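# Carry the spare power supply from shelving to bench

## Task

Move the spare power supply (a slim steel box with a round fan on one end and gold contacts on the other) off the parts shelving and onto the work bench. When finished, no box may be lying on the floor, the gripper must have released the unit and the robot must have backed away from it. The unit must rest on the bench without any help from the robot. If the robot topples or is left leaning, the task fails.

## Robot and tools

Robot: a TidyBot++ base (0.54 m long, 0.50 m wide, 0.38 m tall) on four driven casters, carrying one seven-joint arm with a two-finger gripper. The arm's shoulder sits 0.12 m ahead of the base centre at 0.68 m height. base_camera is fixed at the base front, about 0.34 m up, tilted downward. wrist_camera is a fisheye on the hand that looks along the fingers. Loose objects may occasionally be nudged by something outside the robot.

Frames: the base frame has its origin on the floor below the base centre, with x forward, y left and z up. hand_pose is reported in this frame; it marks the point between the finger pads, with its own z axis running out along the fingers and its y axis along the closing direction. Odometry is the base frame as it stood when the scene began. Heading grows to the left and wraps within -3.142 to 3.142. base_tilt is in degrees, positive when leaning forward or right, with a fixed bias of up to about 1 degree.

execute_actions(actions, cameras): actions is a list holding zero or one action. An empty list only reports state and images. An action may hold:
- base: a single relative move measured from where the base last reported itself. translate_m is metres forward (+) or back, strafe_m is metres left (+) or right, rotate_rad is radians counter-clockwise seen from above (+). Each ranges -2 to 2 m, or -6.3 to 6.3 rad for turning.
- joints: absolute targets keyed by name, in radians, not offsets. joint_2_rad -2.249 to 2.249 (shoulder), joint_4_rad -2.579 to 2.579 (elbow), joint_6_rad -2.099 to 2.099 (wrist); joint_1_rad, joint_3_rad, joint_5_rad and joint_7_rad accept any angle and go the short way, so rotate further in steps under half a turn. joint_1_rad positive turns the arm clockwise from above, opposite to rotate_rad. gripper_pos runs 0 (open, pad gap about 85 mm) to 1 (closed); gap is roughly 85 x (1 - gripper_pos) mm. With joint_7_rad at 1.57 and the hand pointing down, the fingers open toward the robot's left and right.
- speeds: optional caps for this action only, keyed translate_m, strafe_m (0.05 to 0.5 m/s) or rotate_rad (0.1 to 1.57 rad/s); defaults are the maxima.
Base and joint motions begin together and may finish at different times. No action exceeds 15 s, and a base move needing over 8.667 s at its top speed is rejected. Unknown keys or out-of-range numbers reject the whole call and nothing moves. A joint you leave out may still be driving toward an earlier target. cameras is a list of base_camera, wrist_camera or all; omitted or null means all, [] means none.

Arm planning: with joint_1_rad 0, joint_3_rad 3.14 and joint_5_rad 0 the arm stays in the base's x-z plane. Segment tilts from vertical (forward positive): upper arm (0.42 m) = joint_2_rad; forearm (0.31 m) = joint_2_rad - joint_4_rad; hand (0.31 m) = that minus joint_6_rad. Reach ahead of the shoulder is the sum of length times sine; height above it is the sum of length times cosine. A downward hand reaches at most about 0.94 m above the floor, and only near the base. Closed fingertips stick out about 20 mm past the hand point.

wait(seconds): 0 to 10 s with no new command; returns the usual state. zoom_image(camera, region): camera base_camera or wrist_camera; region [x0, y0, x1, y1] in pixels of that camera's most recent full image, at most 504 x 504. read_manual(section): only "licences"; it moves nothing. finished_scene(scene): pass the current scene number once the task is achieved and stable; irreversible.

Result lines: joint_positions, hand_pose, base_odometry, base_tilt, motor_effort (percent of maximum, bracket = peak of last action, both noisy and offset), Motor temperatures (arm joints in joint_positions order), and pictures naming the image order. base_status/joint_status: done; off_target (resting short of target, maybe still pushing); contact_stop or time_out (target dropped, holding in place); not_followed or "joint command not followed" with a cause line, meaning a self-collision check withheld the arm targets (the gripper part still runs; nothing guards against hitting the base). on_its_own lists motion you did not command. A blocked base can still report done after stopping short. If one call reports a stop, the remaining calls in that reply are skipped. ARM HIT marks a hard strike of the arm on itself or the base.

Pitfalls: friction leaves joints a little off; to correct, send each joint its previous command plus (wanted minus read). Do not resend a held-load joint at its read angle; the arm sags under weight and may sink further. Odometry counts wheel turns, so slips look like motion and drift builds up; trust the images. Torque faults (joints 1-4 at 104.5 N m, 5-7 at 51.3 N m) freeze the arm for 10 s while the base keeps moving. Motors heating past 60 °C warn MOTOR HOT; at 75 °C an OVER-TEMPERATURE FAULT lets the arm sink and joints report limit_stop_at_motor_heat, so resend targets. Never drive the base while the arm is snagged on something about 0.8 m or higher, and avoid sideways pushes on a raised hand, as this can lift wheels or tip the robot; back away to right it. Set objects down gently, keep the gripper clear of the floor, and avoid drops or slams.

Each tool is called as name(argument=value, ...), one argument or row to a line, values as JSON.

## Session

execute_actions(
  actions=[],
)

Scene clock: 0.00 s.
Motor temperatures (°C, as the motors report them): [29 26 27 28 36 36 36]
base_odometry: x=+0.000 y=+0.000 heading=+0.000 (m, m, rad; odometry frame)
base_tilt: forward=+0.0 right=-0.5 (deg)
base_status: not commanded
joint_positions: joint_1_rad=+0.010 joint_2_rad=-0.341 joint_3_rad=+3.135 joint_4_rad=-2.529 joint_5_rad=+0.040 joint_6_rad=-0.820 joint_7_rad=+1.541 gripper_pos=+0.000
joint_status: not commanded
motor_effort: joint_1_rad=+1 joint_2_rad=-1 joint_3_rad=+1 joint_4_rad=+16 joint_5_rad=-1 joint_6_rad=+0 joint_7_rad=-1 (%)
hand_pose: x=+0.2760 y=-0.0086 z=+0.5880 quat_wxyz=(+0.016, +0.998, -0.004, +0.067) (m; base frame)
pictures: base_camera, wrist_camera
Images, in order (width x height): base_camera 644x364, wrist_camera 644x476.

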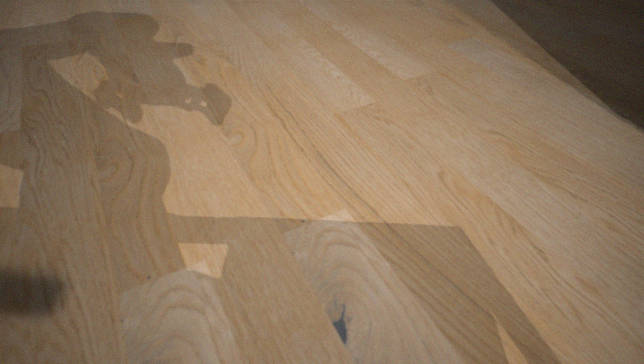

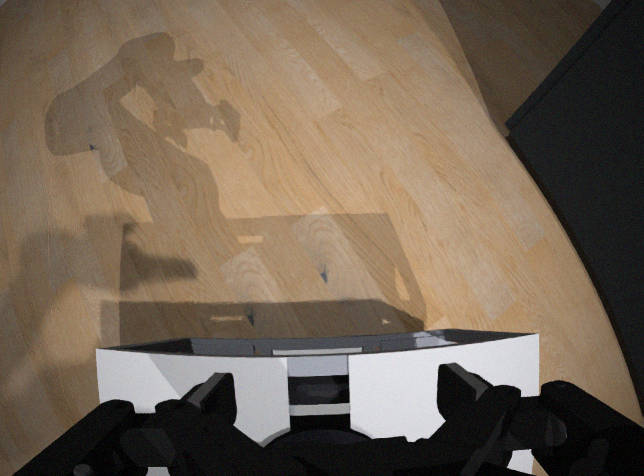

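execute_actions(
  actions=[
    {"joints":{"joint_6_rad":0.4}},
  ],
  cameras=["wrist_camera"],
)

Scene clock: 1.63 s.
Motor temperatures (°C, as the motors report them): [29 26 27 28 36 36 36]
base_odometry: x=+0.000 y=+0.000 heading=+0.000 (m, m, rad; odometry frame)
base_tilt: forward=+0.0 right=-0.5 (deg)
base_status: not commanded
joint_positions: joint_1_rad=+0.010 joint_2_rad=-0.341 joint_3_rad=+3.135 joint_4_rad=-2.529 joint_5_rad=+0.040 joint_6_rad=+0.392 joint_7_rad=+1.541 gripper_pos=+0.000
joint_status: all done
motor_effort: joint_1_rad=+1(1) joint_2_rad=-5(6) joint_3_rad=+1(1) joint_4_rad=+21(21) joint_5_rad=-2(1) joint_6_rad=+7(8) joint_7_rad=-1(1) (%)
hand_pose: x=+0.5379 y=+0.0051 z=+0.8267 quat_wxyz=(-0.002, +0.782, +0.007, +0.623) (m; base frame)
pictures: wrist_camera
camera_calibration (this result's frames):
wrist_camera: T_world_to_cam=[[-0.0060132, -0.999917, -0.0114244, 0.0226112], [-0.168253, 0.0122735, -0.985667, 0.96719], [0.985725, -0.00400482, -0.168313, -0.259832], [0, 0, 0, 1]] pos_world=[0.418991, 0.00969797, 0.909853]
Images, in order (width x height): wrist_camera 644x476.

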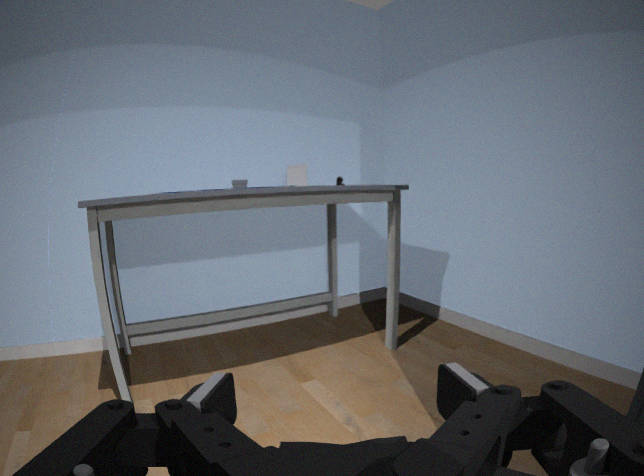

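execute_actions(
  actions=[
    {"joints":{"joint_1_rad":-1.5}},
  ],
  cameras=["wrist_camera"],
)

Scene clock: 5.73 s.
Motor temperatures (°C, as the motors report them): [29 26 27 28 36 36 36]
base_odometry: x=+0.000 y=+0.000 heading=+0.000 (m, m, rad; odometry frame)
base_tilt: forward=+0.0 right=-0.5 (deg)
base_status: not commanded
joint_positions: joint_1_rad=-1.490 joint_2_rad=-0.341 joint_3_rad=+3.135 joint_4_rad=-2.529 joint_5_rad=+0.040 joint_6_rad=+0.392 joint_7_rad=+1.541 gripper_pos=+0.000
joint_status: all done
motor_effort: joint_1_rad=+1(2) joint_2_rad=-5(6) joint_3_rad=+1(2) joint_4_rad=+21(21) joint_5_rad=-2(2) joint_6_rad=+7(7) joint_7_rad=-1(0) (%)
hand_pose: x=+0.1434 y=+0.4182 z=+0.8267 quat_wxyz=(-0.426, +0.567, +0.539, +0.455) (m; base frame)
pictures: wrist_camera
camera_calibration (this result's frames):
wrist_camera: T_world_to_cam=[[0.997014, -0.0763658, -0.0114243, -0.0967492], [-0.0240835, -0.166973, -0.985667, 0.950033], [0.0733638, 0.983, -0.168313, -0.15126], [0, 0, 0, 1]] pos_world=[0.130437, 0.29993, 0.909852]
Images, in order (width x height): wrist_camera 644x476.

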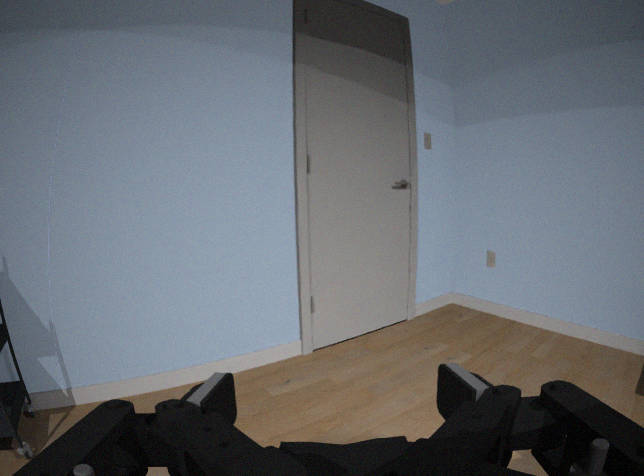

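execute_actions(
  actions=[
    {"joints":{"joint_1_rad":-2.9}},
  ],
  cameras=["wrist_camera"],
)

Scene clock: 8.43 s.
Motor temperatures (°C, as the motors report them): [29 26 27 28 36 36 36]
base_odometry: x=+0.000 y=+0.000 heading=+0.000 (m, m, rad; odometry frame)
base_tilt: forward=+0.0 right=-0.5 (deg)
base_status: not commanded
joint_positions: joint_1_rad=-2.890 joint_2_rad=-0.341 joint_3_rad=+3.135 joint_4_rad=-2.529 joint_5_rad=+0.040 joint_6_rad=+0.392 joint_7_rad=+1.541 gripper_pos=+0.000
joint_status: all done
motor_effort: joint_1_rad=+1(1) joint_2_rad=-6(6) joint_3_rad=+1(2) joint_4_rad=+21(21) joint_5_rad=-2(2) joint_6_rad=+7(7) joint_7_rad=-1(0) (%)
hand_pose: x=-0.2889 y=+0.0951 z=+0.8267 quat_wxyz=(-0.619, +0.087, +0.777, +0.073) (m; base frame)
pictures: wrist_camera
camera_calibration (this result's frames):
wrist_camera: T_world_to_cam=[[0.244622, 0.969551, -0.0114245, -0.00721443], [0.160455, -0.0520978, -0.985667, 0.928073], [-0.95625, 0.239283, -0.168313, -0.0287364], [0, 0, 0, 1]] pos_world=[-0.174628, 0.0622215, 0.909852]
Images, in order (width x height): wrist_camera 644x476.

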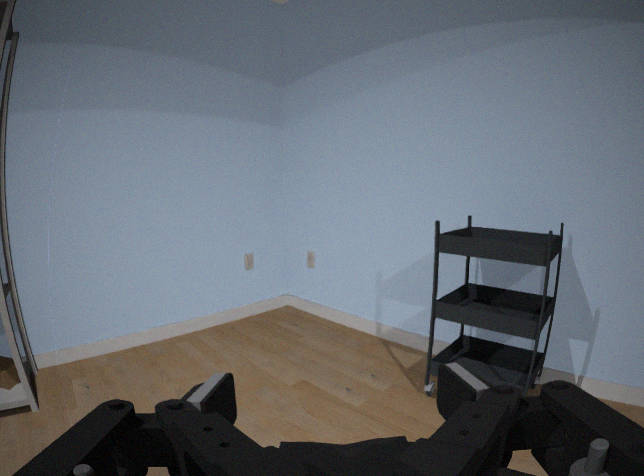

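execute_actions(
  actions=[
    {"joints":{"joint_1_rad":-3.9}},
  ],
  cameras=["wrist_camera"],
)

Scene clock: 10.83 s.
Motor temperatures (°C, as the motors report them): [29 26 27 28 36 36 36]
base_odometry: x=+0.000 y=+0.000 heading=+0.000 (m, m, rad; odometry frame)
base_tilt: forward=+0.0 right=-0.5 (deg)
base_status: not commanded
joint_positions: joint_1_rad=-3.890 joint_2_rad=-0.341 joint_3_rad=+3.135 joint_4_rad=-2.529 joint_5_rad=+0.040 joint_6_rad=+0.392 joint_7_rad=+1.541 gripper_pos=+0.000
joint_status: all done
motor_effort: joint_1_rad=+1(1) joint_2_rad=-5(6) joint_3_rad=+1(2) joint_4_rad=+21(21) joint_5_rad=-2(2) joint_6_rad=+7(7) joint_7_rad=-1(1) (%)
hand_pose: x=-0.1814 y=-0.2919 z=+0.8267 quat_wxyz=(-0.578, -0.296, +0.724, -0.232) (m; base frame)
pictures: wrist_camera
camera_calibration (this result's frames):
wrist_camera: T_world_to_cam=[[-0.683692, 0.729681, -0.0114247, 0.103255], [0.130531, 0.106872, -0.985667, 0.931634], [-0.718002, -0.675384, -0.168313, -0.0570879], [0, 0, 0, 1]] pos_world=[-0.0920015, -0.213465, 0.909852]
Images, in order (width x height): wrist_camera 644x476.

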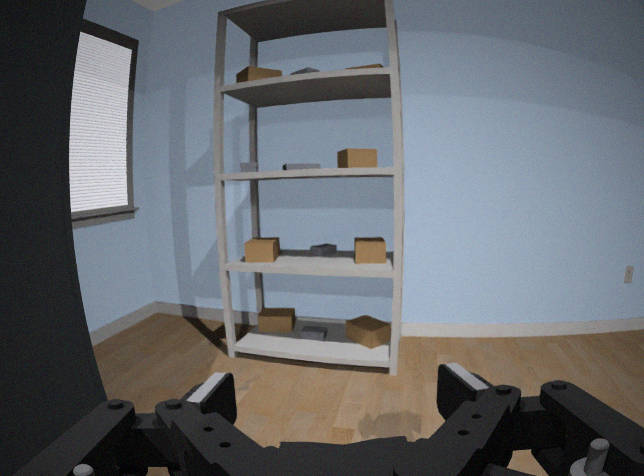

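zoom_image(
  camera="wrist_camera",
  region=[200, 50, 420, 215],
)

zoom_image(
  camera="wrist_camera",
  region=[200, 220, 420, 385],
)

Region (200, 50, 420, 215) of wrist_camera's 644x476 image, scaled by 2.291; it fills the top 378 rows of this view, and the rest is white.

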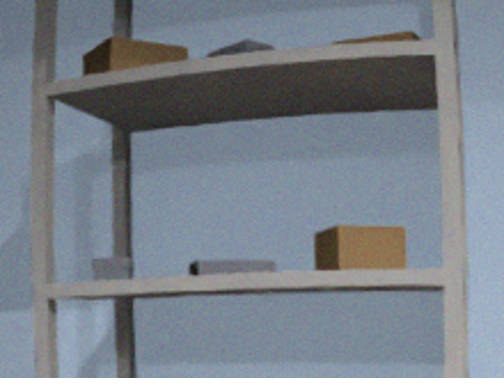

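Region (200, 220, 420, 385) of wrist_camera's 644x476 image, scaled by 2.291; it fills the top 378 rows of this view, and the rest is white.

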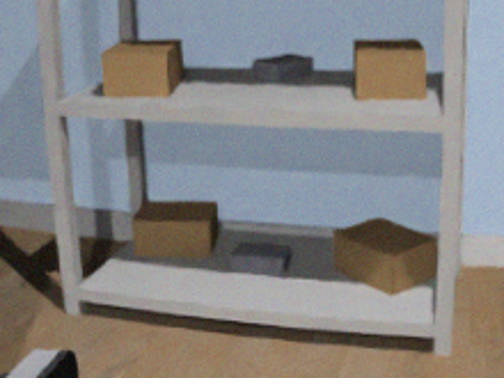

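execute_actions(
  actions=[
    {"base":{"rotate_rad":-2.618},"joints":{"joint_1_rad":0,"joint_2_rad":-0.6,"joint_4_rad":-1.6,"joint_6_rad":-0.85,"joint_5_rad":0,"joint_7_rad":1.57}},
  ],
  cameras=[],
)

execute_actions(
  actions=[
    {"base":{"translate_m":1.08}},
  ],
)

Scene clock: 15.13 s.
Motor temperatures (°C, as the motors report them): [29 26 27 28 36 36 36]
base_odometry: x=+0.000 y=+0.000 heading=-2.617 (m, m, rad; odometry frame)
base_tilt: forward=+0.0 right=-0.5 (deg)
base_status: done
joint_positions: joint_1_rad=-6.274 joint_2_rad=-0.580 joint_3_rad=+3.135 joint_4_rad=-1.623 joint_5_rad=+0.025 joint_6_rad=-0.818 joint_7_rad=+1.541 gripper_pos=+0.000
joint_status: all done
motor_effort: joint_1_rad=+0(0) joint_2_rad=+1(7) joint_3_rad=+2(2) joint_4_rad=+21(24) joint_5_rad=-2(2) joint_6_rad=+7(7) joint_7_rad=+0(0) (%)
hand_pose: x=+0.4580 y=-0.0039 z=+1.1031 quat_wxyz=(-0.006, -0.802, +0.011, -0.598) (m; base frame)
pictures: none
No camera images: the call's "cameras" was empty. Leave "cameras" out to get every camera's image.

Scene clock: 18.67 s.
Motor temperatures (°C, as the motors report them): [29 26 27 28 36 36 36]
base_odometry: x=-0.936 y=-0.539 heading=-2.618 (m, m, rad; odometry frame)
base_tilt: forward=+0.0 right=-0.5 (deg)
base_status: done
joint_positions: joint_1_rad=-6.274 joint_2_rad=-0.592 joint_3_rad=+3.135 joint_4_rad=-1.620 joint_5_rad=+0.025 joint_6_rad=-0.822 joint_7_rad=+1.541 gripper_pos=+0.000
joint_status: not commanded
motor_effort: joint_1_rad=+0(1) joint_2_rad=+2(4) joint_3_rad=+2(2) joint_4_rad=+21(22) joint_5_rad=-2(2) joint_6_rad=+7(7) joint_7_rad=-1(1) (%)
hand_pose: x=+0.4526 y=-0.0038 z=+1.1076 quat_wxyz=(-0.006, -0.798, +0.011, -0.602) (m; base frame)
pictures: base_camera, wrist_camera
camera_calibration (this result's frames):
wrist_camera: T_world_to_cam=[[-0.0448947, -0.998785, -0.0203405, 0.0438751], [-0.219561, 0.0297282, -0.975146, 1.24145], [0.974565, -0.0393128, -0.220629, -0.0656484], [0, 0, 0, 1]] pos_world=[0.338523, 0.00433485, 1.197]
Images, in order (width x height): base_camera 644x364, wrist_camera 644x476.

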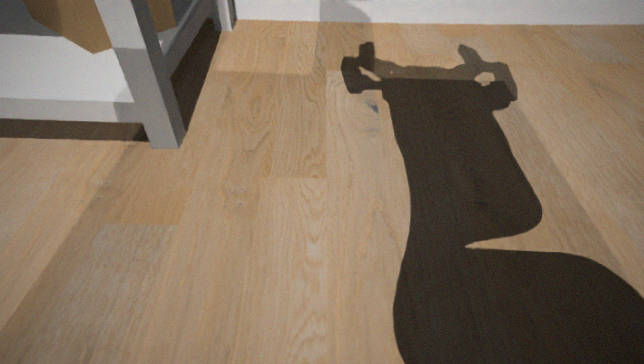

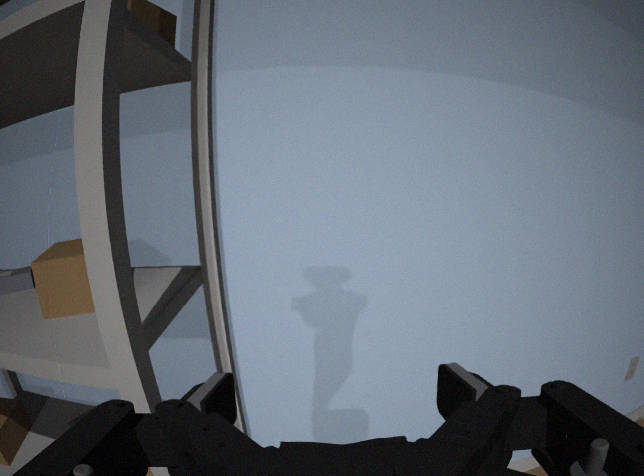

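execute_actions(
  actions=[
    {"base":{"strafe_m":0.68},"joints":{"joint_6_rad":-1.0}},
  ],
)

Scene clock: 22.97 s.
Motor temperatures (°C, as the motors report them): [29 26 27 28 36 36 36]
base_odometry: x=-0.596 y=-1.129 heading=-2.619 (m, m, rad; odometry frame)
base_tilt: forward=+0.0 right=-0.5 (deg)
base_status: done
joint_positions: joint_1_rad=-6.274 joint_2_rad=-0.592 joint_3_rad=+3.135 joint_4_rad=-1.616 joint_5_rad=+0.021 joint_6_rad=-0.985 joint_7_rad=+1.541 gripper_pos=+0.000
joint_status: all done
motor_effort: joint_1_rad=+1(2) joint_2_rad=+2(2) joint_3_rad=+1(3) joint_4_rad=+21(22) joint_5_rad=-1(1) joint_6_rad=+6(8) joint_7_rad=-1(0) (%)
hand_pose: x=+0.4345 y=-0.0036 z=+1.0620 quat_wxyz=(-0.005, -0.844, +0.013, -0.536) (m; base frame)
pictures: base_camera, wrist_camera
camera_calibration (this result's frames):
wrist_camera: T_world_to_cam=[[-0.0493318, -0.998616, -0.0182382, 0.0420647], [-0.37206, 0.0353199, -0.927537, 1.2087], [0.926897, -0.0389713, -0.373287, 0.124751], [0, 0, 0, 1]] pos_world=[0.336152, 0.00417707, 1.16845]
Images, in order (width x height): base_camera 644x364, wrist_camera 644x476.

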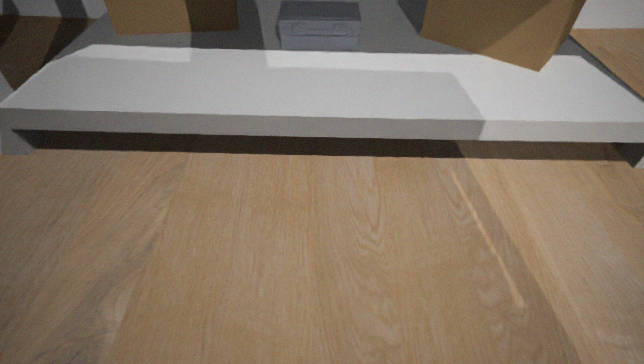

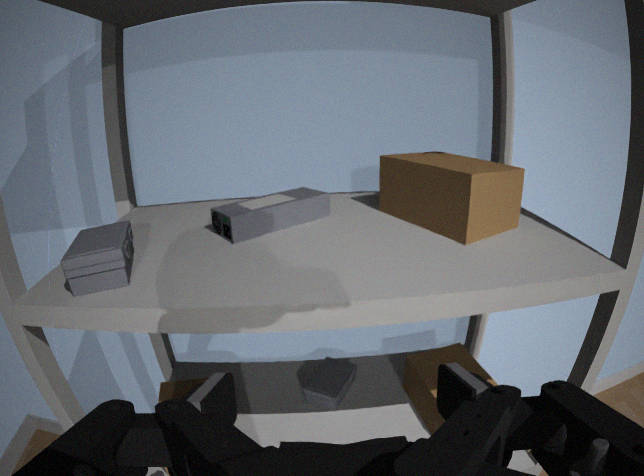

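zoom_image(
  camera="wrist_camera",
  region=[190, 160, 350, 280],
)

Region (190, 160, 350, 280) of wrist_camera's 644x476 image, scaled by 3.150; it fills the top 378 rows of this view, and the rest is white.

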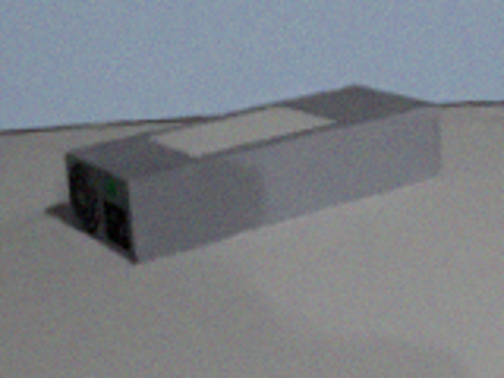

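execute_actions(
  actions=[
    {"base":{"strafe_m":-0.05},"joints":{"joint_2_rad":0.0,"joint_4_rad":-0.95,"joint_6_rad":-1.42,"joint_5_rad":-0.02,"joint_7_rad":1.60,"gripper_pos":1}},
  ],
  cameras=["wrist_camera"],
)

Scene clock: 26.23 s.
Motor temperatures (°C, as the motors report them): [29 26 27 28 36 36 36]
base_odometry: x=-0.621 y=-1.085 heading=-2.618 (m, m, rad; odometry frame)
base_tilt: forward=+0.0 right=-0.5 (deg)
base_status: done
joint_positions: joint_1_rad=-6.274 joint_2_rad=-0.009 joint_3_rad=+3.136 joint_4_rad=-0.975 joint_5_rad=+0.006 joint_6_rad=-1.388 joint_7_rad=+1.567 gripper_pos=+0.999
joint_status: all done
motor_effort: joint_1_rad=+1(1) joint_2_rad=-15(16) joint_3_rad=+1(3) joint_4_rad=+19(22) joint_5_rad=-2(0) joint_6_rad=+5(6) joint_7_rad=-1(1) (%)
hand_pose: x=+0.5945 y=-0.0022 z=+1.0616 quat_wxyz=(-0.003, -0.923, +0.004, -0.384) (m; base frame)
pictures: wrist_camera
camera_calibration (this result's frames):
wrist_camera: T_world_to_cam=[[-0.0357704, -0.999357, -0.00264549, 0.0267272], [-0.664063, 0.0257471, -0.747233, 1.24993], [0.74682, -0.024972, -0.664557, 0.392638], [0, 0, 0, 1]] pos_world=[0.537761, 0.00433269, 1.19499]
Images, in order (width x height): wrist_camera 644x476.

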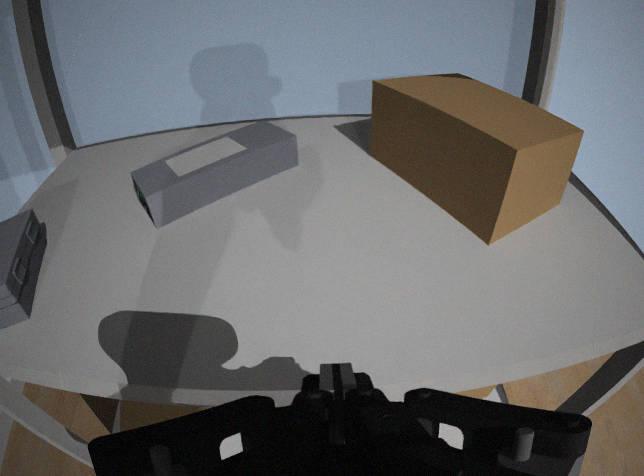

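execute_actions(
  actions=[
    {"base":{"translate_m":0.255},"joints":{"joint_2_rad":0.045},"speeds":{"translate_m":0.25}},
  ],
)

Scene clock: 28.40 s.
Motor temperatures (°C, as the motors report them): [29 26 27 28 36 36 36]
base_odometry: x=-0.842 y=-1.213 heading=-2.618 (m, m, rad; odometry frame)
base_tilt: forward=+0.0 right=-0.5 (deg)
base_status: done
joint_positions: joint_1_rad=-6.275 joint_2_rad=+0.039 joint_3_rad=+3.136 joint_4_rad=-0.970 joint_5_rad=+0.004 joint_6_rad=-1.390 joint_7_rad=+1.567 gripper_pos=+0.999
joint_status: all done
motor_effort: joint_1_rad=+0(0) joint_2_rad=-17(20) joint_3_rad=+1(1) joint_4_rad=+20(20) joint_5_rad=-2(2) joint_6_rad=+5(5) joint_7_rad=+0(0) (%)
hand_pose: x=+0.6118 y=-0.0017 z=+1.0404 quat_wxyz=(-0.002, -0.932, +0.004, -0.363) (m; base frame)
pictures: base_camera, wrist_camera
camera_calibration (this result's frames):
wrist_camera: T_world_to_cam=[[-0.0346305, -0.999395, -0.00309985, 0.0276078], [-0.696974, 0.0263739, -0.716611, 1.2339], [0.71626, -0.0226561, -0.697466, 0.418554], [0, 0, 0, 1]] pos_world=[0.561156, 0.00453132, 1.17624]
Images, in order (width x height): base_camera 644x364, wrist_camera 644x476.

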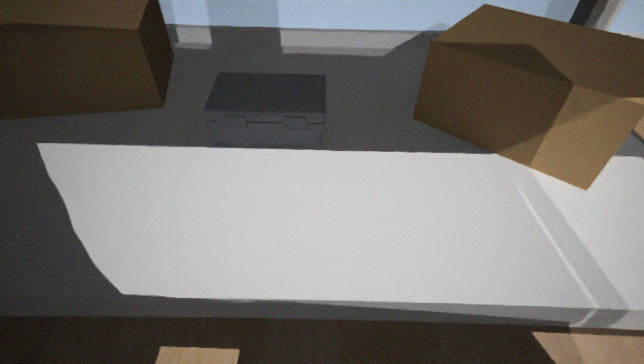

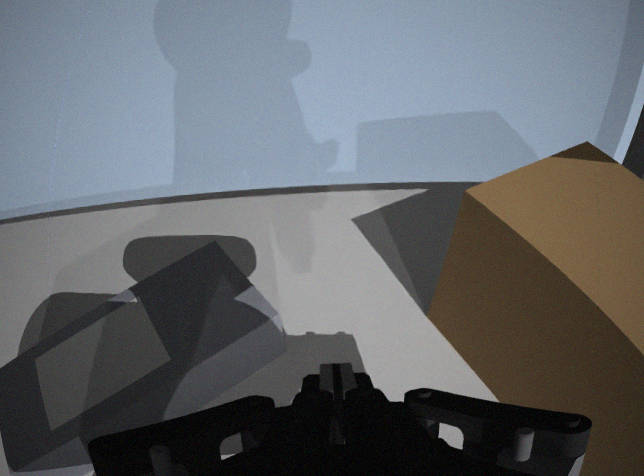

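execute_actions(
  actions=[
    {"joints":{"joint_2_rad":0.095}},
  ],
  cameras=["wrist_camera"],
)

execute_actions(
  actions=[
    {"base":{"strafe_m":0.08},"speeds":{"strafe_m":0.06}},
  ],
  cameras=["wrist_camera"],
)

Scene clock: 29.53 s.
Motor temperatures (°C, as the motors report them): [29 26 27 28 36 36 36]
base_odometry: x=-0.842 y=-1.213 heading=-2.618 (m, m, rad; odometry frame)
base_tilt: forward=+0.0 right=-0.5 (deg)
base_status: not commanded
joint_positions: joint_1_rad=-6.275 joint_2_rad=+0.083 joint_3_rad=+3.136 joint_4_rad=-0.969 joint_5_rad=+0.004 joint_6_rad=-1.390 joint_7_rad=+1.567 gripper_pos=+0.999
joint_status: all done
motor_effort: joint_1_rad=+0(1) joint_2_rad=-20(21) joint_3_rad=+1(1) joint_4_rad=+20(20) joint_5_rad=-2(2) joint_6_rad=+4(5) joint_7_rad=-1(0) (%)
hand_pose: x=+0.6273 y=-0.0018 z=+1.0187 quat_wxyz=(-0.002, -0.940, +0.004, -0.342) (m; base frame)
pictures: wrist_camera
camera_calibration (this result's frames):
wrist_camera: T_world_to_cam=[[-0.0347412, -0.999394, -0.00197612, 0.0268686], [-0.727391, 0.0266416, -0.685705, 1.21674], [0.685343, -0.0223849, -0.727876, 0.442637], [0, 0, 0, 1]] pos_world=[0.582623, 0.00434467, 1.15656]
Images, in order (width x height): wrist_camera 644x476.

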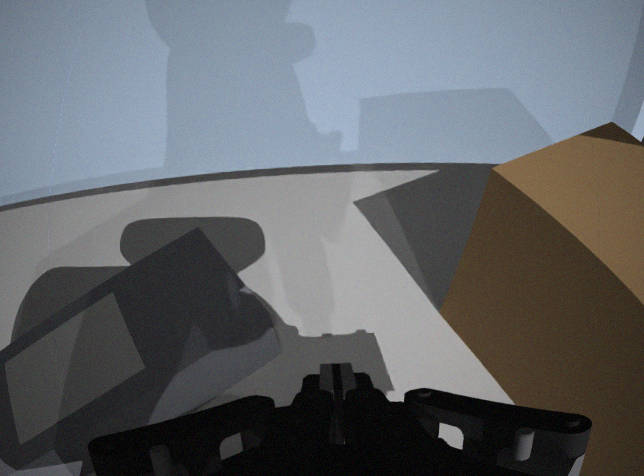

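Scene clock: 31.37 s.
Motor temperatures (°C, as the motors report them): [29 26 27 28 36 36 36]
base_odometry: x=-0.802 y=-1.283 heading=-2.618 (m, m, rad; odometry frame)
base_tilt: forward=+0.0 right=-0.5 (deg)
base_status: done
joint_positions: joint_1_rad=-6.273 joint_2_rad=+0.083 joint_3_rad=+3.142 joint_4_rad=-0.969 joint_5_rad=+0.004 joint_6_rad=-1.394 joint_7_rad=+1.567 gripper_pos=+0.999
joint_status: not commanded
motor_effort: joint_1_rad=-1(2) joint_2_rad=-18(20) joint_3_rad=-1(2) joint_4_rad=+20(20) joint_5_rad=-3(6) joint_6_rad=+5(5) joint_7_rad=-1(0) (%)
hand_pose: x=+0.6266 y=-0.0048 z=+1.0180 quat_wxyz=(-0.003, -0.940, +0.007, -0.341) (m; base frame)
pictures: wrist_camera
camera_calibration (this result's frames):
wrist_camera: T_world_to_cam=[[-0.0410483, -0.999155, -0.00183292, 0.0276296], [-0.729538, 0.0312249, -0.683227, 1.21464], [0.682707, -0.0267081, -0.730204, 0.446595], [0, 0, 0, 1]] pos_world=[0.582364, 0.00160701, 1.15603]
Images, in order (width x height): wrist_camera 644x476.

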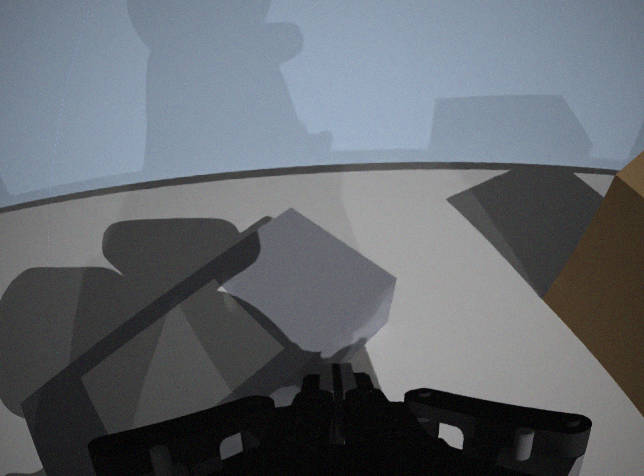

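execute_actions(
  actions=[
    {"base":{"translate_m":0.05},"speeds":{"translate_m":0.05}},
  ],
  cameras=["wrist_camera"],
)

Scene clock: 33.10 s.
Motor temperatures (°C, as the motors report them): [29 26 27 28 36 36 36]
base_odometry: x=-0.845 y=-1.308 heading=-2.617 (m, m, rad; odometry frame)
base_tilt: forward=+0.0 right=-0.5 (deg)
base_status: done
joint_positions: joint_1_rad=-6.274 joint_2_rad=+0.084 joint_3_rad=+3.142 joint_4_rad=-0.969 joint_5_rad=+0.004 joint_6_rad=-1.400 joint_7_rad=+1.567 gripper_pos=+0.999
joint_status: not commanded
motor_effort: joint_1_rad=+0(1) joint_2_rad=-19(21) joint_3_rad=+0(1) joint_4_rad=+20(21) joint_5_rad=-3(4) joint_6_rad=+5(6) joint_7_rad=+0(1) (%)
hand_pose: x=+0.6253 y=-0.0046 z=+1.0166 quat_wxyz=(-0.003, -0.941, +0.007, -0.338) (m; base frame)
pictures: wrist_camera
camera_calibration (this result's frames):
wrist_camera: T_world_to_cam=[[-0.0405906, -0.999175, -0.00153436, 0.0271727], [-0.733849, 0.0308541, -0.678612, 1.21077], [0.678099, -0.0264193, -0.734496, 0.453789], [0, 0, 0, 1]] pos_world=[0.581908, 0.00178202, 1.15499]
Images, in order (width x height): wrist_camera 644x476.

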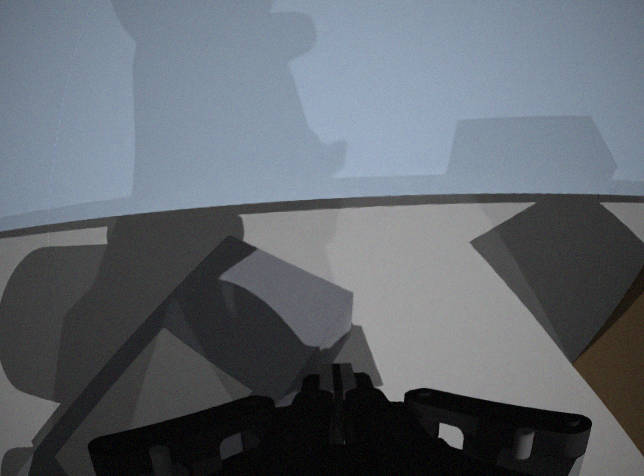

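execute_actions(
  actions=[
    {"base":{"translate_m":0.02},"speeds":{"translate_m":0.05}},
  ],
  cameras=[],
)

execute_actions(
  actions=[
    {"base":{"strafe_m":0.04},"speeds":{"strafe_m":0.05}},
  ],
)

Scene clock: 34.07 s.
Motor temperatures (°C, as the motors report them): [29 26 27 28 36 36 36]
base_odometry: x=-0.863 y=-1.318 heading=-2.617 (m, m, rad; odometry frame)
base_tilt: forward=+0.0 right=-0.5 (deg)
base_status: done
joint_positions: joint_1_rad=-6.274 joint_2_rad=+0.084 joint_3_rad=+3.142 joint_4_rad=-0.969 joint_5_rad=+0.004 joint_6_rad=-1.400 joint_7_rad=+1.567 gripper_pos=+0.999
joint_status: not commanded
motor_effort: joint_1_rad=+0(2) joint_2_rad=-19(21) joint_3_rad=+0(1) joint_4_rad=+20(21) joint_5_rad=-3(3) joint_6_rad=+4(6) joint_7_rad=-1(0) (%)
hand_pose: x=+0.6253 y=-0.0044 z=+1.0163 quat_wxyz=(-0.003, -0.941, +0.006, -0.337) (m; base frame)
pictures: none
No camera images: the call's "cameras" was empty. Leave "cameras" out to get every camera's image.

Scene clock: 35.33 s.
Motor temperatures (°C, as the motors report them): [29 26 27 28 36 36 36]
base_odometry: x=-0.843 y=-1.353 heading=-2.617 (m, m, rad; odometry frame)
base_tilt: forward=+0.0 right=-0.5 (deg)
base_status: done
joint_positions: joint_1_rad=-6.274 joint_2_rad=+0.084 joint_3_rad=+3.143 joint_4_rad=-0.969 joint_5_rad=+0.004 joint_6_rad=-1.400 joint_7_rad=+1.567 gripper_pos=+0.999
joint_status: not commanded
motor_effort: joint_1_rad=+0(4) joint_2_rad=-19(20) joint_3_rad=-1(3) joint_4_rad=+20(20) joint_5_rad=-3(5) joint_6_rad=+4(4) joint_7_rad=-1(0) (%)
hand_pose: x=+0.6253 y=-0.0056 z=+1.0163 quat_wxyz=(-0.003, -0.941, +0.007, -0.337) (m; base frame)
pictures: base_camera, wrist_camera
camera_calibration (this result's frames):
wrist_camera: T_world_to_cam=[[-0.0425681, -0.999093, -0.00134869, 0.0272739], [-0.734471, 0.0322085, -0.677875, 1.21024], [0.677304, -0.0278653, -0.735176, 0.454664], [0, 0, 0, 1]] pos_world=[0.5821, 0.000938524, 1.15468]
Images, in order (width x height): base_camera 644x364, wrist_camera 644x476.

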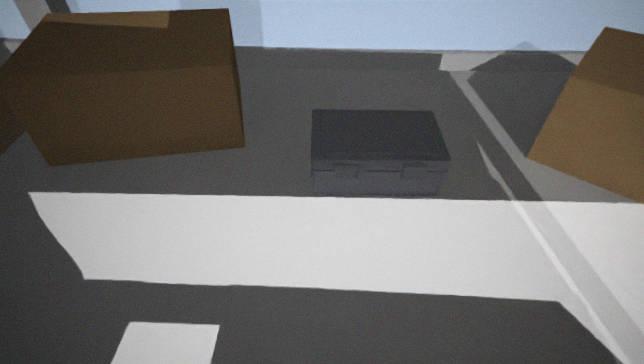

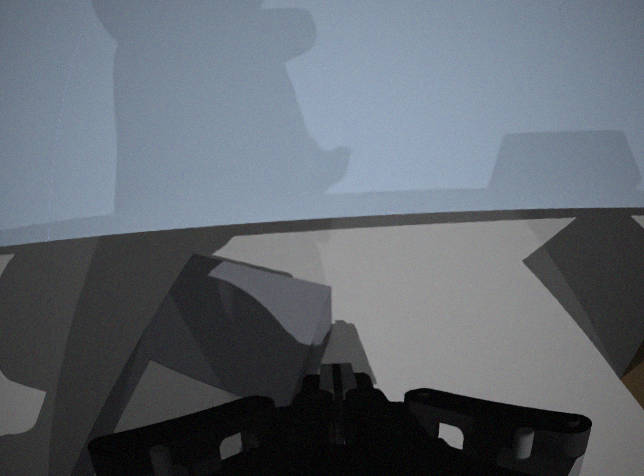

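execute_actions(
  actions=[
    {"base":{"strafe_m":0.05},"speeds":{"strafe_m":0.05}},
  ],
  cameras=["wrist_camera"],
)

Scene clock: 36.90 s.
Motor temperatures (°C, as the motors report them): [29 26 27 28 36 36 36]
base_odometry: x=-0.818 y=-1.396 heading=-2.617 (m, m, rad; odometry frame)
base_tilt: forward=+0.0 right=-0.5 (deg)
base_status: done
joint_positions: joint_1_rad=-6.271 joint_2_rad=+0.084 joint_3_rad=+3.146 joint_4_rad=-0.969 joint_5_rad=+0.004 joint_6_rad=-1.400 joint_7_rad=+1.567 gripper_pos=+0.999
joint_status: not commanded
motor_effort: joint_1_rad=-2(5) joint_2_rad=-19(20) joint_3_rad=-1(4) joint_4_rad=+20(20) joint_5_rad=-4(6) joint_6_rad=+4(5) joint_7_rad=+0(1) (%)
hand_pose: x=+0.6253 y=-0.0082 z=+1.0163 quat_wxyz=(-0.004, -0.941, +0.010, -0.337) (m; base frame)
pictures: wrist_camera
camera_calibration (this result's frames):
wrist_camera: T_world_to_cam=[[-0.0479173, -0.998851, -0.00109897, 0.0277414], [-0.73429, 0.0359715, -0.677882, 1.21024], [0.677142, -0.0316753, -0.73517, 0.454654], [0, 0, 0, 1]] pos_world=[0.582135, -0.00142355, 1.15468]
Images, in order (width x height): wrist_camera 644x476.

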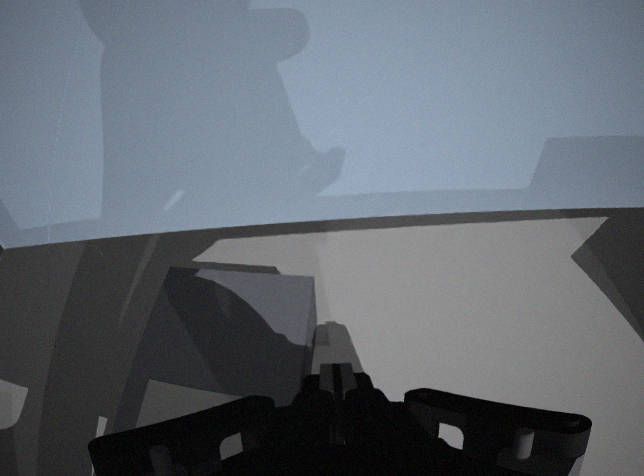

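execute_actions(
  actions=[
    {"base":{"strafe_m":0.028},"speeds":{"strafe_m":0.05}},
  ],
  cameras=["wrist_camera"],
)

Scene clock: 38.03 s.
Motor temperatures (°C, as the motors report them): [29 26 27 28 36 36 36]
base_odometry: x=-0.804 y=-1.421 heading=-2.617 (m, m, rad; odometry frame)
base_tilt: forward=+0.0 right=-0.5 (deg)
base_status: done
joint_positions: joint_1_rad=-6.271 joint_2_rad=+0.084 joint_3_rad=+3.147 joint_4_rad=-0.969 joint_5_rad=+0.004 joint_6_rad=-1.400 joint_7_rad=+1.567 gripper_pos=+0.999
joint_status: not commanded
motor_effort: joint_1_rad=-2(4) joint_2_rad=-20(20) joint_3_rad=-2(4) joint_4_rad=+20(20) joint_5_rad=-4(6) joint_6_rad=+4(5) joint_7_rad=-1(1) (%)
hand_pose: x=+0.6253 y=-0.0089 z=+1.0163 quat_wxyz=(-0.005, -0.941, +0.011, -0.337) (m; base frame)
pictures: wrist_camera
camera_calibration (this result's frames):
wrist_camera: T_world_to_cam=[[-0.0492887, -0.998784, -0.00099762, 0.0278074], [-0.734241, 0.036911, -0.677884, 1.21025], [0.677097, -0.0326796, -0.735168, 0.45465], [0, 0, 0, 1]] pos_world=[0.582142, -0.0020401, 1.15468]
Images, in order (width x height): wrist_camera 644x476.

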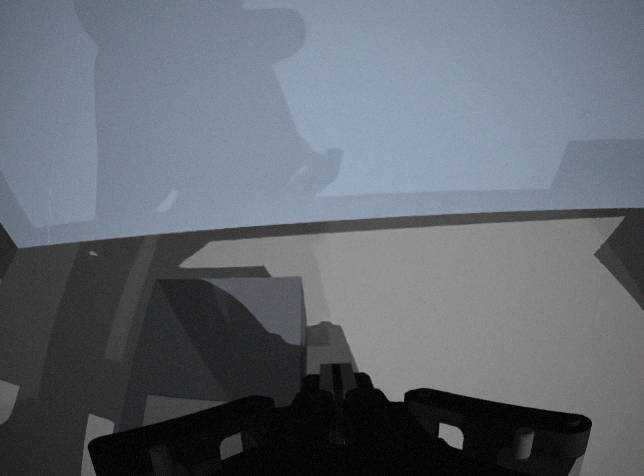

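execute_actions(
  actions=[
    {"base":{"strafe_m":-0.01},"joints":{"joint_2_rad":-0.03}},
  ],
  cameras=[],
)

execute_actions(
  actions=[
    {"base":{"strafe_m":0.055},"joints":{"gripper_pos":0},"speeds":{"strafe_m":0.1}},
  ],
  cameras=["wrist_camera"],
)

Scene clock: 39.33 s.
Motor temperatures (°C, as the motors report them): [29 26 27 28 36 36 36]
base_odometry: x=-0.809 y=-1.412 heading=-2.617 (m, m, rad; odometry frame)
base_tilt: forward=+0.0 right=-0.5 (deg)
base_status: done
joint_positions: joint_1_rad=-6.279 joint_2_rad=-0.029 joint_3_rad=+3.142 joint_4_rad=-0.965 joint_5_rad=+0.003 joint_6_rad=-1.400 joint_7_rad=+1.567 gripper_pos=+0.999
joint_status: all done
motor_effort: joint_1_rad=+0(2) joint_2_rad=-14(22) joint_3_rad=+1(1) joint_4_rad=+19(21) joint_5_rad=-2(5) joint_6_rad=+5(5) joint_7_rad=+0(1) (%)
hand_pose: x=+0.5844 y=-0.0017 z=+1.0729 quat_wxyz=(-0.002, -0.920, +0.004, -0.392) (m; base frame)
pictures: none
No camera images: the call's "cameras" was empty. Leave "cameras" out to get every camera's image.

Scene clock: 40.47 s.
Motor temperatures (°C, as the motors report them): [29 26 27 28 36 36 36]
base_odometry: x=-0.782 y=-1.460 heading=-2.617 (m, m, rad; odometry frame)
base_tilt: forward=+0.0 right=-0.5 (deg)
base_status: done
joint_positions: joint_1_rad=-6.280 joint_2_rad=-0.029 joint_3_rad=+3.139 joint_4_rad=-0.965 joint_5_rad=+0.002 joint_6_rad=-1.400 joint_7_rad=+1.567 gripper_pos=+0.000
joint_status: all done
motor_effort: joint_1_rad=+0(1) joint_2_rad=-14(15) joint_3_rad=+1(1) joint_4_rad=+19(19) joint_5_rad=-1(3) joint_6_rad=+5(5) joint_7_rad=-1(1) (%)
hand_pose: x=+0.5844 y=+0.0004 z=+1.0729 quat_wxyz=(+0.000, -0.920, +0.002, -0.392) (m; base frame)
pictures: wrist_camera
camera_calibration (this result's frames):
wrist_camera: T_world_to_cam=[[-0.0303801, -0.999519, -0.006262, 0.029724], [-0.651145, 0.0245437, -0.758557, 1.25622], [0.758345, -0.0189675, -0.651577, 0.387047], [0, 0, 0, 1]] pos_world=[0.525367, 0.00621875, 1.20529]
Images, in order (width x height): wrist_camera 644x476.

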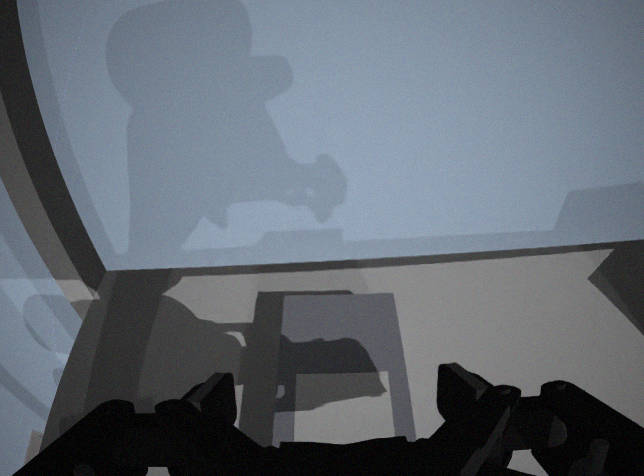

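execute_actions(
  actions=[
    {"base":{"strafe_m":-0.006},"joints":{"joint_2_rad":0.04,"joint_6_rad":-1.45}},
  ],
  cameras=["wrist_camera"],
)

Scene clock: 41.53 s.
Motor temperatures (°C, as the motors report them): [29 26 27 28 36 36 36]
base_odometry: x=-0.785 y=-1.455 heading=-2.618 (m, m, rad; odometry frame)
base_tilt: forward=+0.0 right=-0.5 (deg)
base_status: done
joint_positions: joint_1_rad=-6.281 joint_2_rad=+0.032 joint_3_rad=+3.139 joint_4_rad=-0.965 joint_5_rad=+0.001 joint_6_rad=-1.419 joint_7_rad=+1.567 gripper_pos=+0.000
joint_status: all done
motor_effort: joint_1_rad=+0(2) joint_2_rad=-17(18) joint_3_rad=+1(1) joint_4_rad=+20(20) joint_5_rad=-2(3) joint_6_rad=+5(6) joint_7_rad=+0(0) (%)
hand_pose: x=+0.6029 y=+0.0009 z=+1.0403 quat_wxyz=(+0.000, -0.935, +0.002, -0.355) (m; base frame)
pictures: wrist_camera
camera_calibration (this result's frames):
wrist_camera: T_world_to_cam=[[-0.0296328, -0.999549, -0.00483956, 0.0286986], [-0.708711, 0.0244243, -0.705076, 1.22264], [0.704876, -0.0174635, -0.709115, 0.443906], [0, 0, 0, 1]] pos_world=[0.554447, 0.00657567, 1.17697]
Images, in order (width x height): wrist_camera 644x476.

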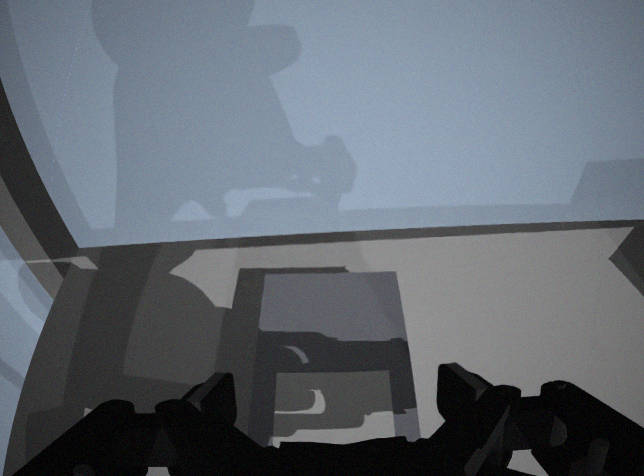

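execute_actions(
  actions=[
    {"base":{"translate_m":-0.025},"joints":{"joint_2_rad":0.115},"speeds":{"translate_m":0.05}},
  ],
  cameras=["wrist_camera"],
)

Scene clock: 42.60 s.
Motor temperatures (°C, as the motors report them): [29 26 27 28 36 36 36]
base_odometry: x=-0.763 y=-1.443 heading=-2.618 (m, m, rad; odometry frame)
base_tilt: forward=+0.0 right=-0.5 (deg)
base_status: done
joint_positions: joint_1_rad=-6.281 joint_2_rad=+0.102 joint_3_rad=+3.139 joint_4_rad=-0.965 joint_5_rad=+0.001 joint_6_rad=-1.419 joint_7_rad=+1.567 gripper_pos=+0.000
joint_status: all done
motor_effort: joint_1_rad=+1(0) joint_2_rad=-19(22) joint_3_rad=+1(0) joint_4_rad=+20(21) joint_5_rad=-2(2) joint_6_rad=+4(5) joint_7_rad=-1(0) (%)
hand_pose: x=+0.6268 y=+0.0009 z=+1.0052 quat_wxyz=(+0.000, -0.947, +0.002, -0.322) (m; base frame)
pictures: wrist_camera
camera_calibration (this result's frames):
wrist_camera: T_world_to_cam=[[-0.0299093, -0.999548, -0.00290213, 0.0273987], [-0.757077, 0.0245494, -0.652865, 1.19262], [0.652641, -0.0173296, -0.757469, 0.48356], [0, 0, 0, 1]] pos_world=[0.588135, 0.00648799, 1.14498]
Images, in order (width x height): wrist_camera 644x476.

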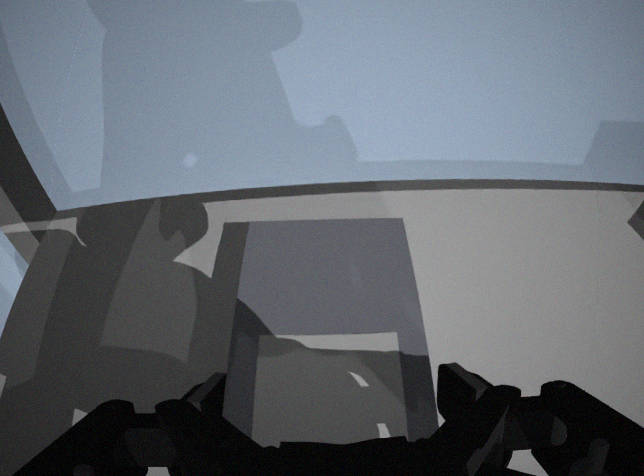

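execute_actions(
  actions=[
    {"joints":{"joint_2_rad":0.13}},
  ],
  cameras=[],
)

execute_actions(
  actions=[
    {"joints":{"gripper_pos":1}},
  ],
  cameras=["wrist_camera"],
)

Scene clock: 43.27 s.
Motor temperatures (°C, as the motors report them): [29 26 27 28 36 36 36]
base_odometry: x=-0.763 y=-1.443 heading=-2.618 (m, m, rad; odometry frame)
base_tilt: forward=+0.0 right=-0.5 (deg)
base_status: not commanded
joint_positions: joint_1_rad=-6.281 joint_2_rad=+0.112 joint_3_rad=+3.139 joint_4_rad=-0.965 joint_5_rad=+0.001 joint_6_rad=-1.419 joint_7_rad=+1.567 gripper_pos=+0.000
joint_status: all done
motor_effort: joint_1_rad=+1(1) joint_2_rad=-20(20) joint_3_rad=+1(0) joint_4_rad=+20(20) joint_5_rad=-2(2) joint_6_rad=+4(4) joint_7_rad=+0(1) (%)
hand_pose: x=+0.6299 y=+0.0009 z=+1.0003 quat_wxyz=(+0.000, -0.948, +0.002, -0.317) (m; base frame)
pictures: none
No camera images: the call's "cameras" was empty. Leave "cameras" out to get every camera's image.

Scene clock: 44.37 s.
Motor temperatures (°C, as the motors report them): [29 26 27 28 36 36 36]
base_odometry: x=-0.763 y=-1.443 heading=-2.618 (m, m, rad; odometry frame)
base_tilt: forward=+0.0 right=-0.5 (deg)
base_status: not commanded
joint_positions: joint_1_rad=-6.283 joint_2_rad=+0.111 joint_3_rad=+3.137 joint_4_rad=-0.956 joint_5_rad=-0.007 joint_6_rad=-1.425 joint_7_rad=+1.568 gripper_pos=+0.173
joint_status: gripper_pos off_target (ended at +0.173, target +1.000)
motor_effort: joint_1_rad=+0(3) joint_2_rad=-18(22) joint_3_rad=+1(3) joint_4_rad=+18(22) joint_5_rad=-1(4) joint_6_rad=+4(6) joint_7_rad=-1(0) (%)
hand_pose: x=+0.6292 y=+0.0052 z=+1.0042 quat_wxyz=(+0.005, -0.948, -0.001, -0.319) (m; base frame)
pictures: wrist_camera
camera_calibration (this result's frames):
wrist_camera: T_world_to_cam=[[-0.0213679, -0.999728, -0.00929288, 0.0328462], [-0.760249, 0.0222843, -0.649249, 1.19205], [0.64928, -0.00680816, -0.760519, 0.486392], [0, 0, 0, 1]] pos_world=[0.591155, 0.0095846, 1.14415]
Images, in order (width x height): wrist_camera 644x476.

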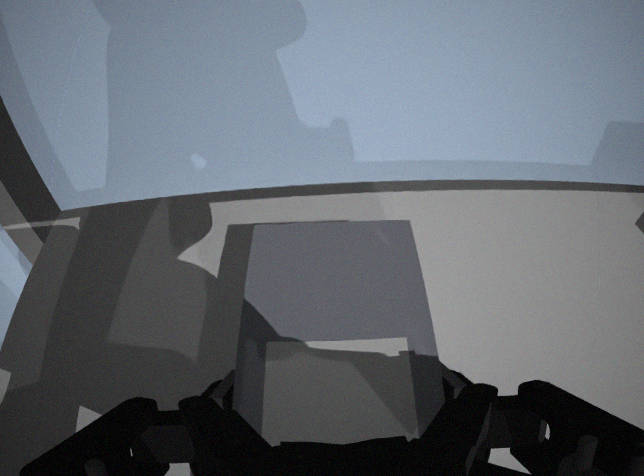

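execute_actions(
  actions=[
    {"joints":{"joint_2_rad":0.09,"joint_4_rad":-0.8,"joint_6_rad":-1.58}},
  ],
  cameras=["wrist_camera"],
)

Scene clock: 45.57 s.
Motor temperatures (°C, as the motors report them): [29 26 27 28 36 36 36]
base_odometry: x=-0.763 y=-1.443 heading=-2.618 (m, m, rad; odometry frame)
base_tilt: forward=+0.0 right=-0.5 (deg)
base_status: not commanded
joint_positions: joint_1_rad=-6.283 joint_2_rad=+0.124 joint_3_rad=+3.137 joint_4_rad=-0.858 joint_5_rad=-0.007 joint_6_rad=-1.577 joint_7_rad=+1.570 gripper_pos=+0.173
joint_status: joint_4_rad off_target (ended at -0.858, target -0.800); the others done
motor_effort: joint_1_rad=+1(1) joint_2_rad=-26(27) joint_3_rad=+1(1) joint_4_rad=+25(26) joint_5_rad=-2(2) joint_6_rad=+7(8) joint_7_rad=+0(2) (%)
hand_pose: x=+0.6036 y=+0.0051 z=+1.0140 quat_wxyz=(+0.004, -0.958, -0.002, -0.287) (m; base frame)
pictures: wrist_camera
camera_calibration (this result's frames):
wrist_camera: T_world_to_cam=[[-0.0199476, -0.99978, -0.00640924, 0.0285092], [-0.802657, 0.019836, -0.596111, 1.15072], [0.596107, -0.00674655, -0.802877, 0.585512], [0, 0, 0, 1]] pos_world=[0.575174, 0.00962737, 1.15623]
Images, in order (width x height): wrist_camera 644x476.

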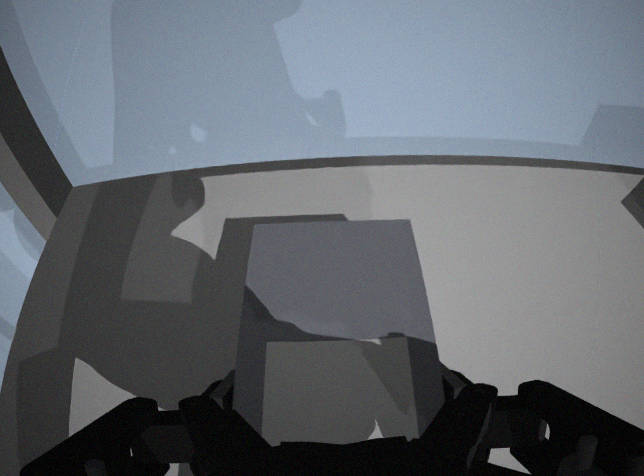

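execute_actions(
  actions=[
    {"joints":{"joint_2_rad":0.02}},
  ],
  cameras=["wrist_camera"],
)

Scene clock: 46.63 s.
Motor temperatures (°C, as the motors report them): [29 26 27 28 36 36 36]
base_odometry: x=-0.763 y=-1.443 heading=-2.618 (m, m, rad; odometry frame)
base_tilt: forward=+0.0 right=-0.5 (deg)
base_status: not commanded
joint_positions: joint_1_rad=-6.283 joint_2_rad=+0.062 joint_3_rad=+3.137 joint_4_rad=-0.852 joint_5_rad=-0.007 joint_6_rad=-1.577 joint_7_rad=+1.570 gripper_pos=+0.173
joint_status: joint_2_rad off_target (ended at +0.062, target +0.020)
motor_effort: joint_1_rad=+1(0) joint_2_rad=-22(27) joint_3_rad=+1(1) joint_4_rad=+24(26) joint_5_rad=-2(3) joint_6_rad=+8(8) joint_7_rad=-1(0) (%)
hand_pose: x=+0.5824 y=+0.0051 z=+1.0461 quat_wxyz=(+0.004, -0.948, -0.002, -0.320) (m; base frame)
pictures: wrist_camera
camera_calibration (this result's frames):
wrist_camera: T_world_to_cam=[[-0.0194676, -0.99978, -0.00774646, 0.0294208], [-0.760214, 0.0198342, -0.64937, 1.18378], [0.649382, -0.00675275, -0.760433, 0.548505], [0, 0, 0, 1]] pos_world=[0.54431, 0.00963883, 1.18604]
Images, in order (width x height): wrist_camera 644x476.

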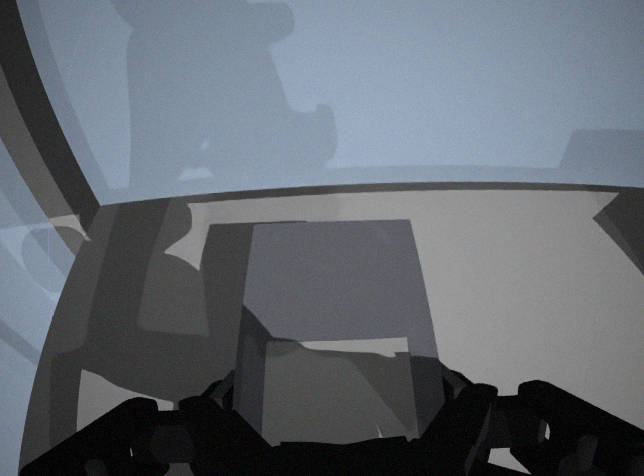

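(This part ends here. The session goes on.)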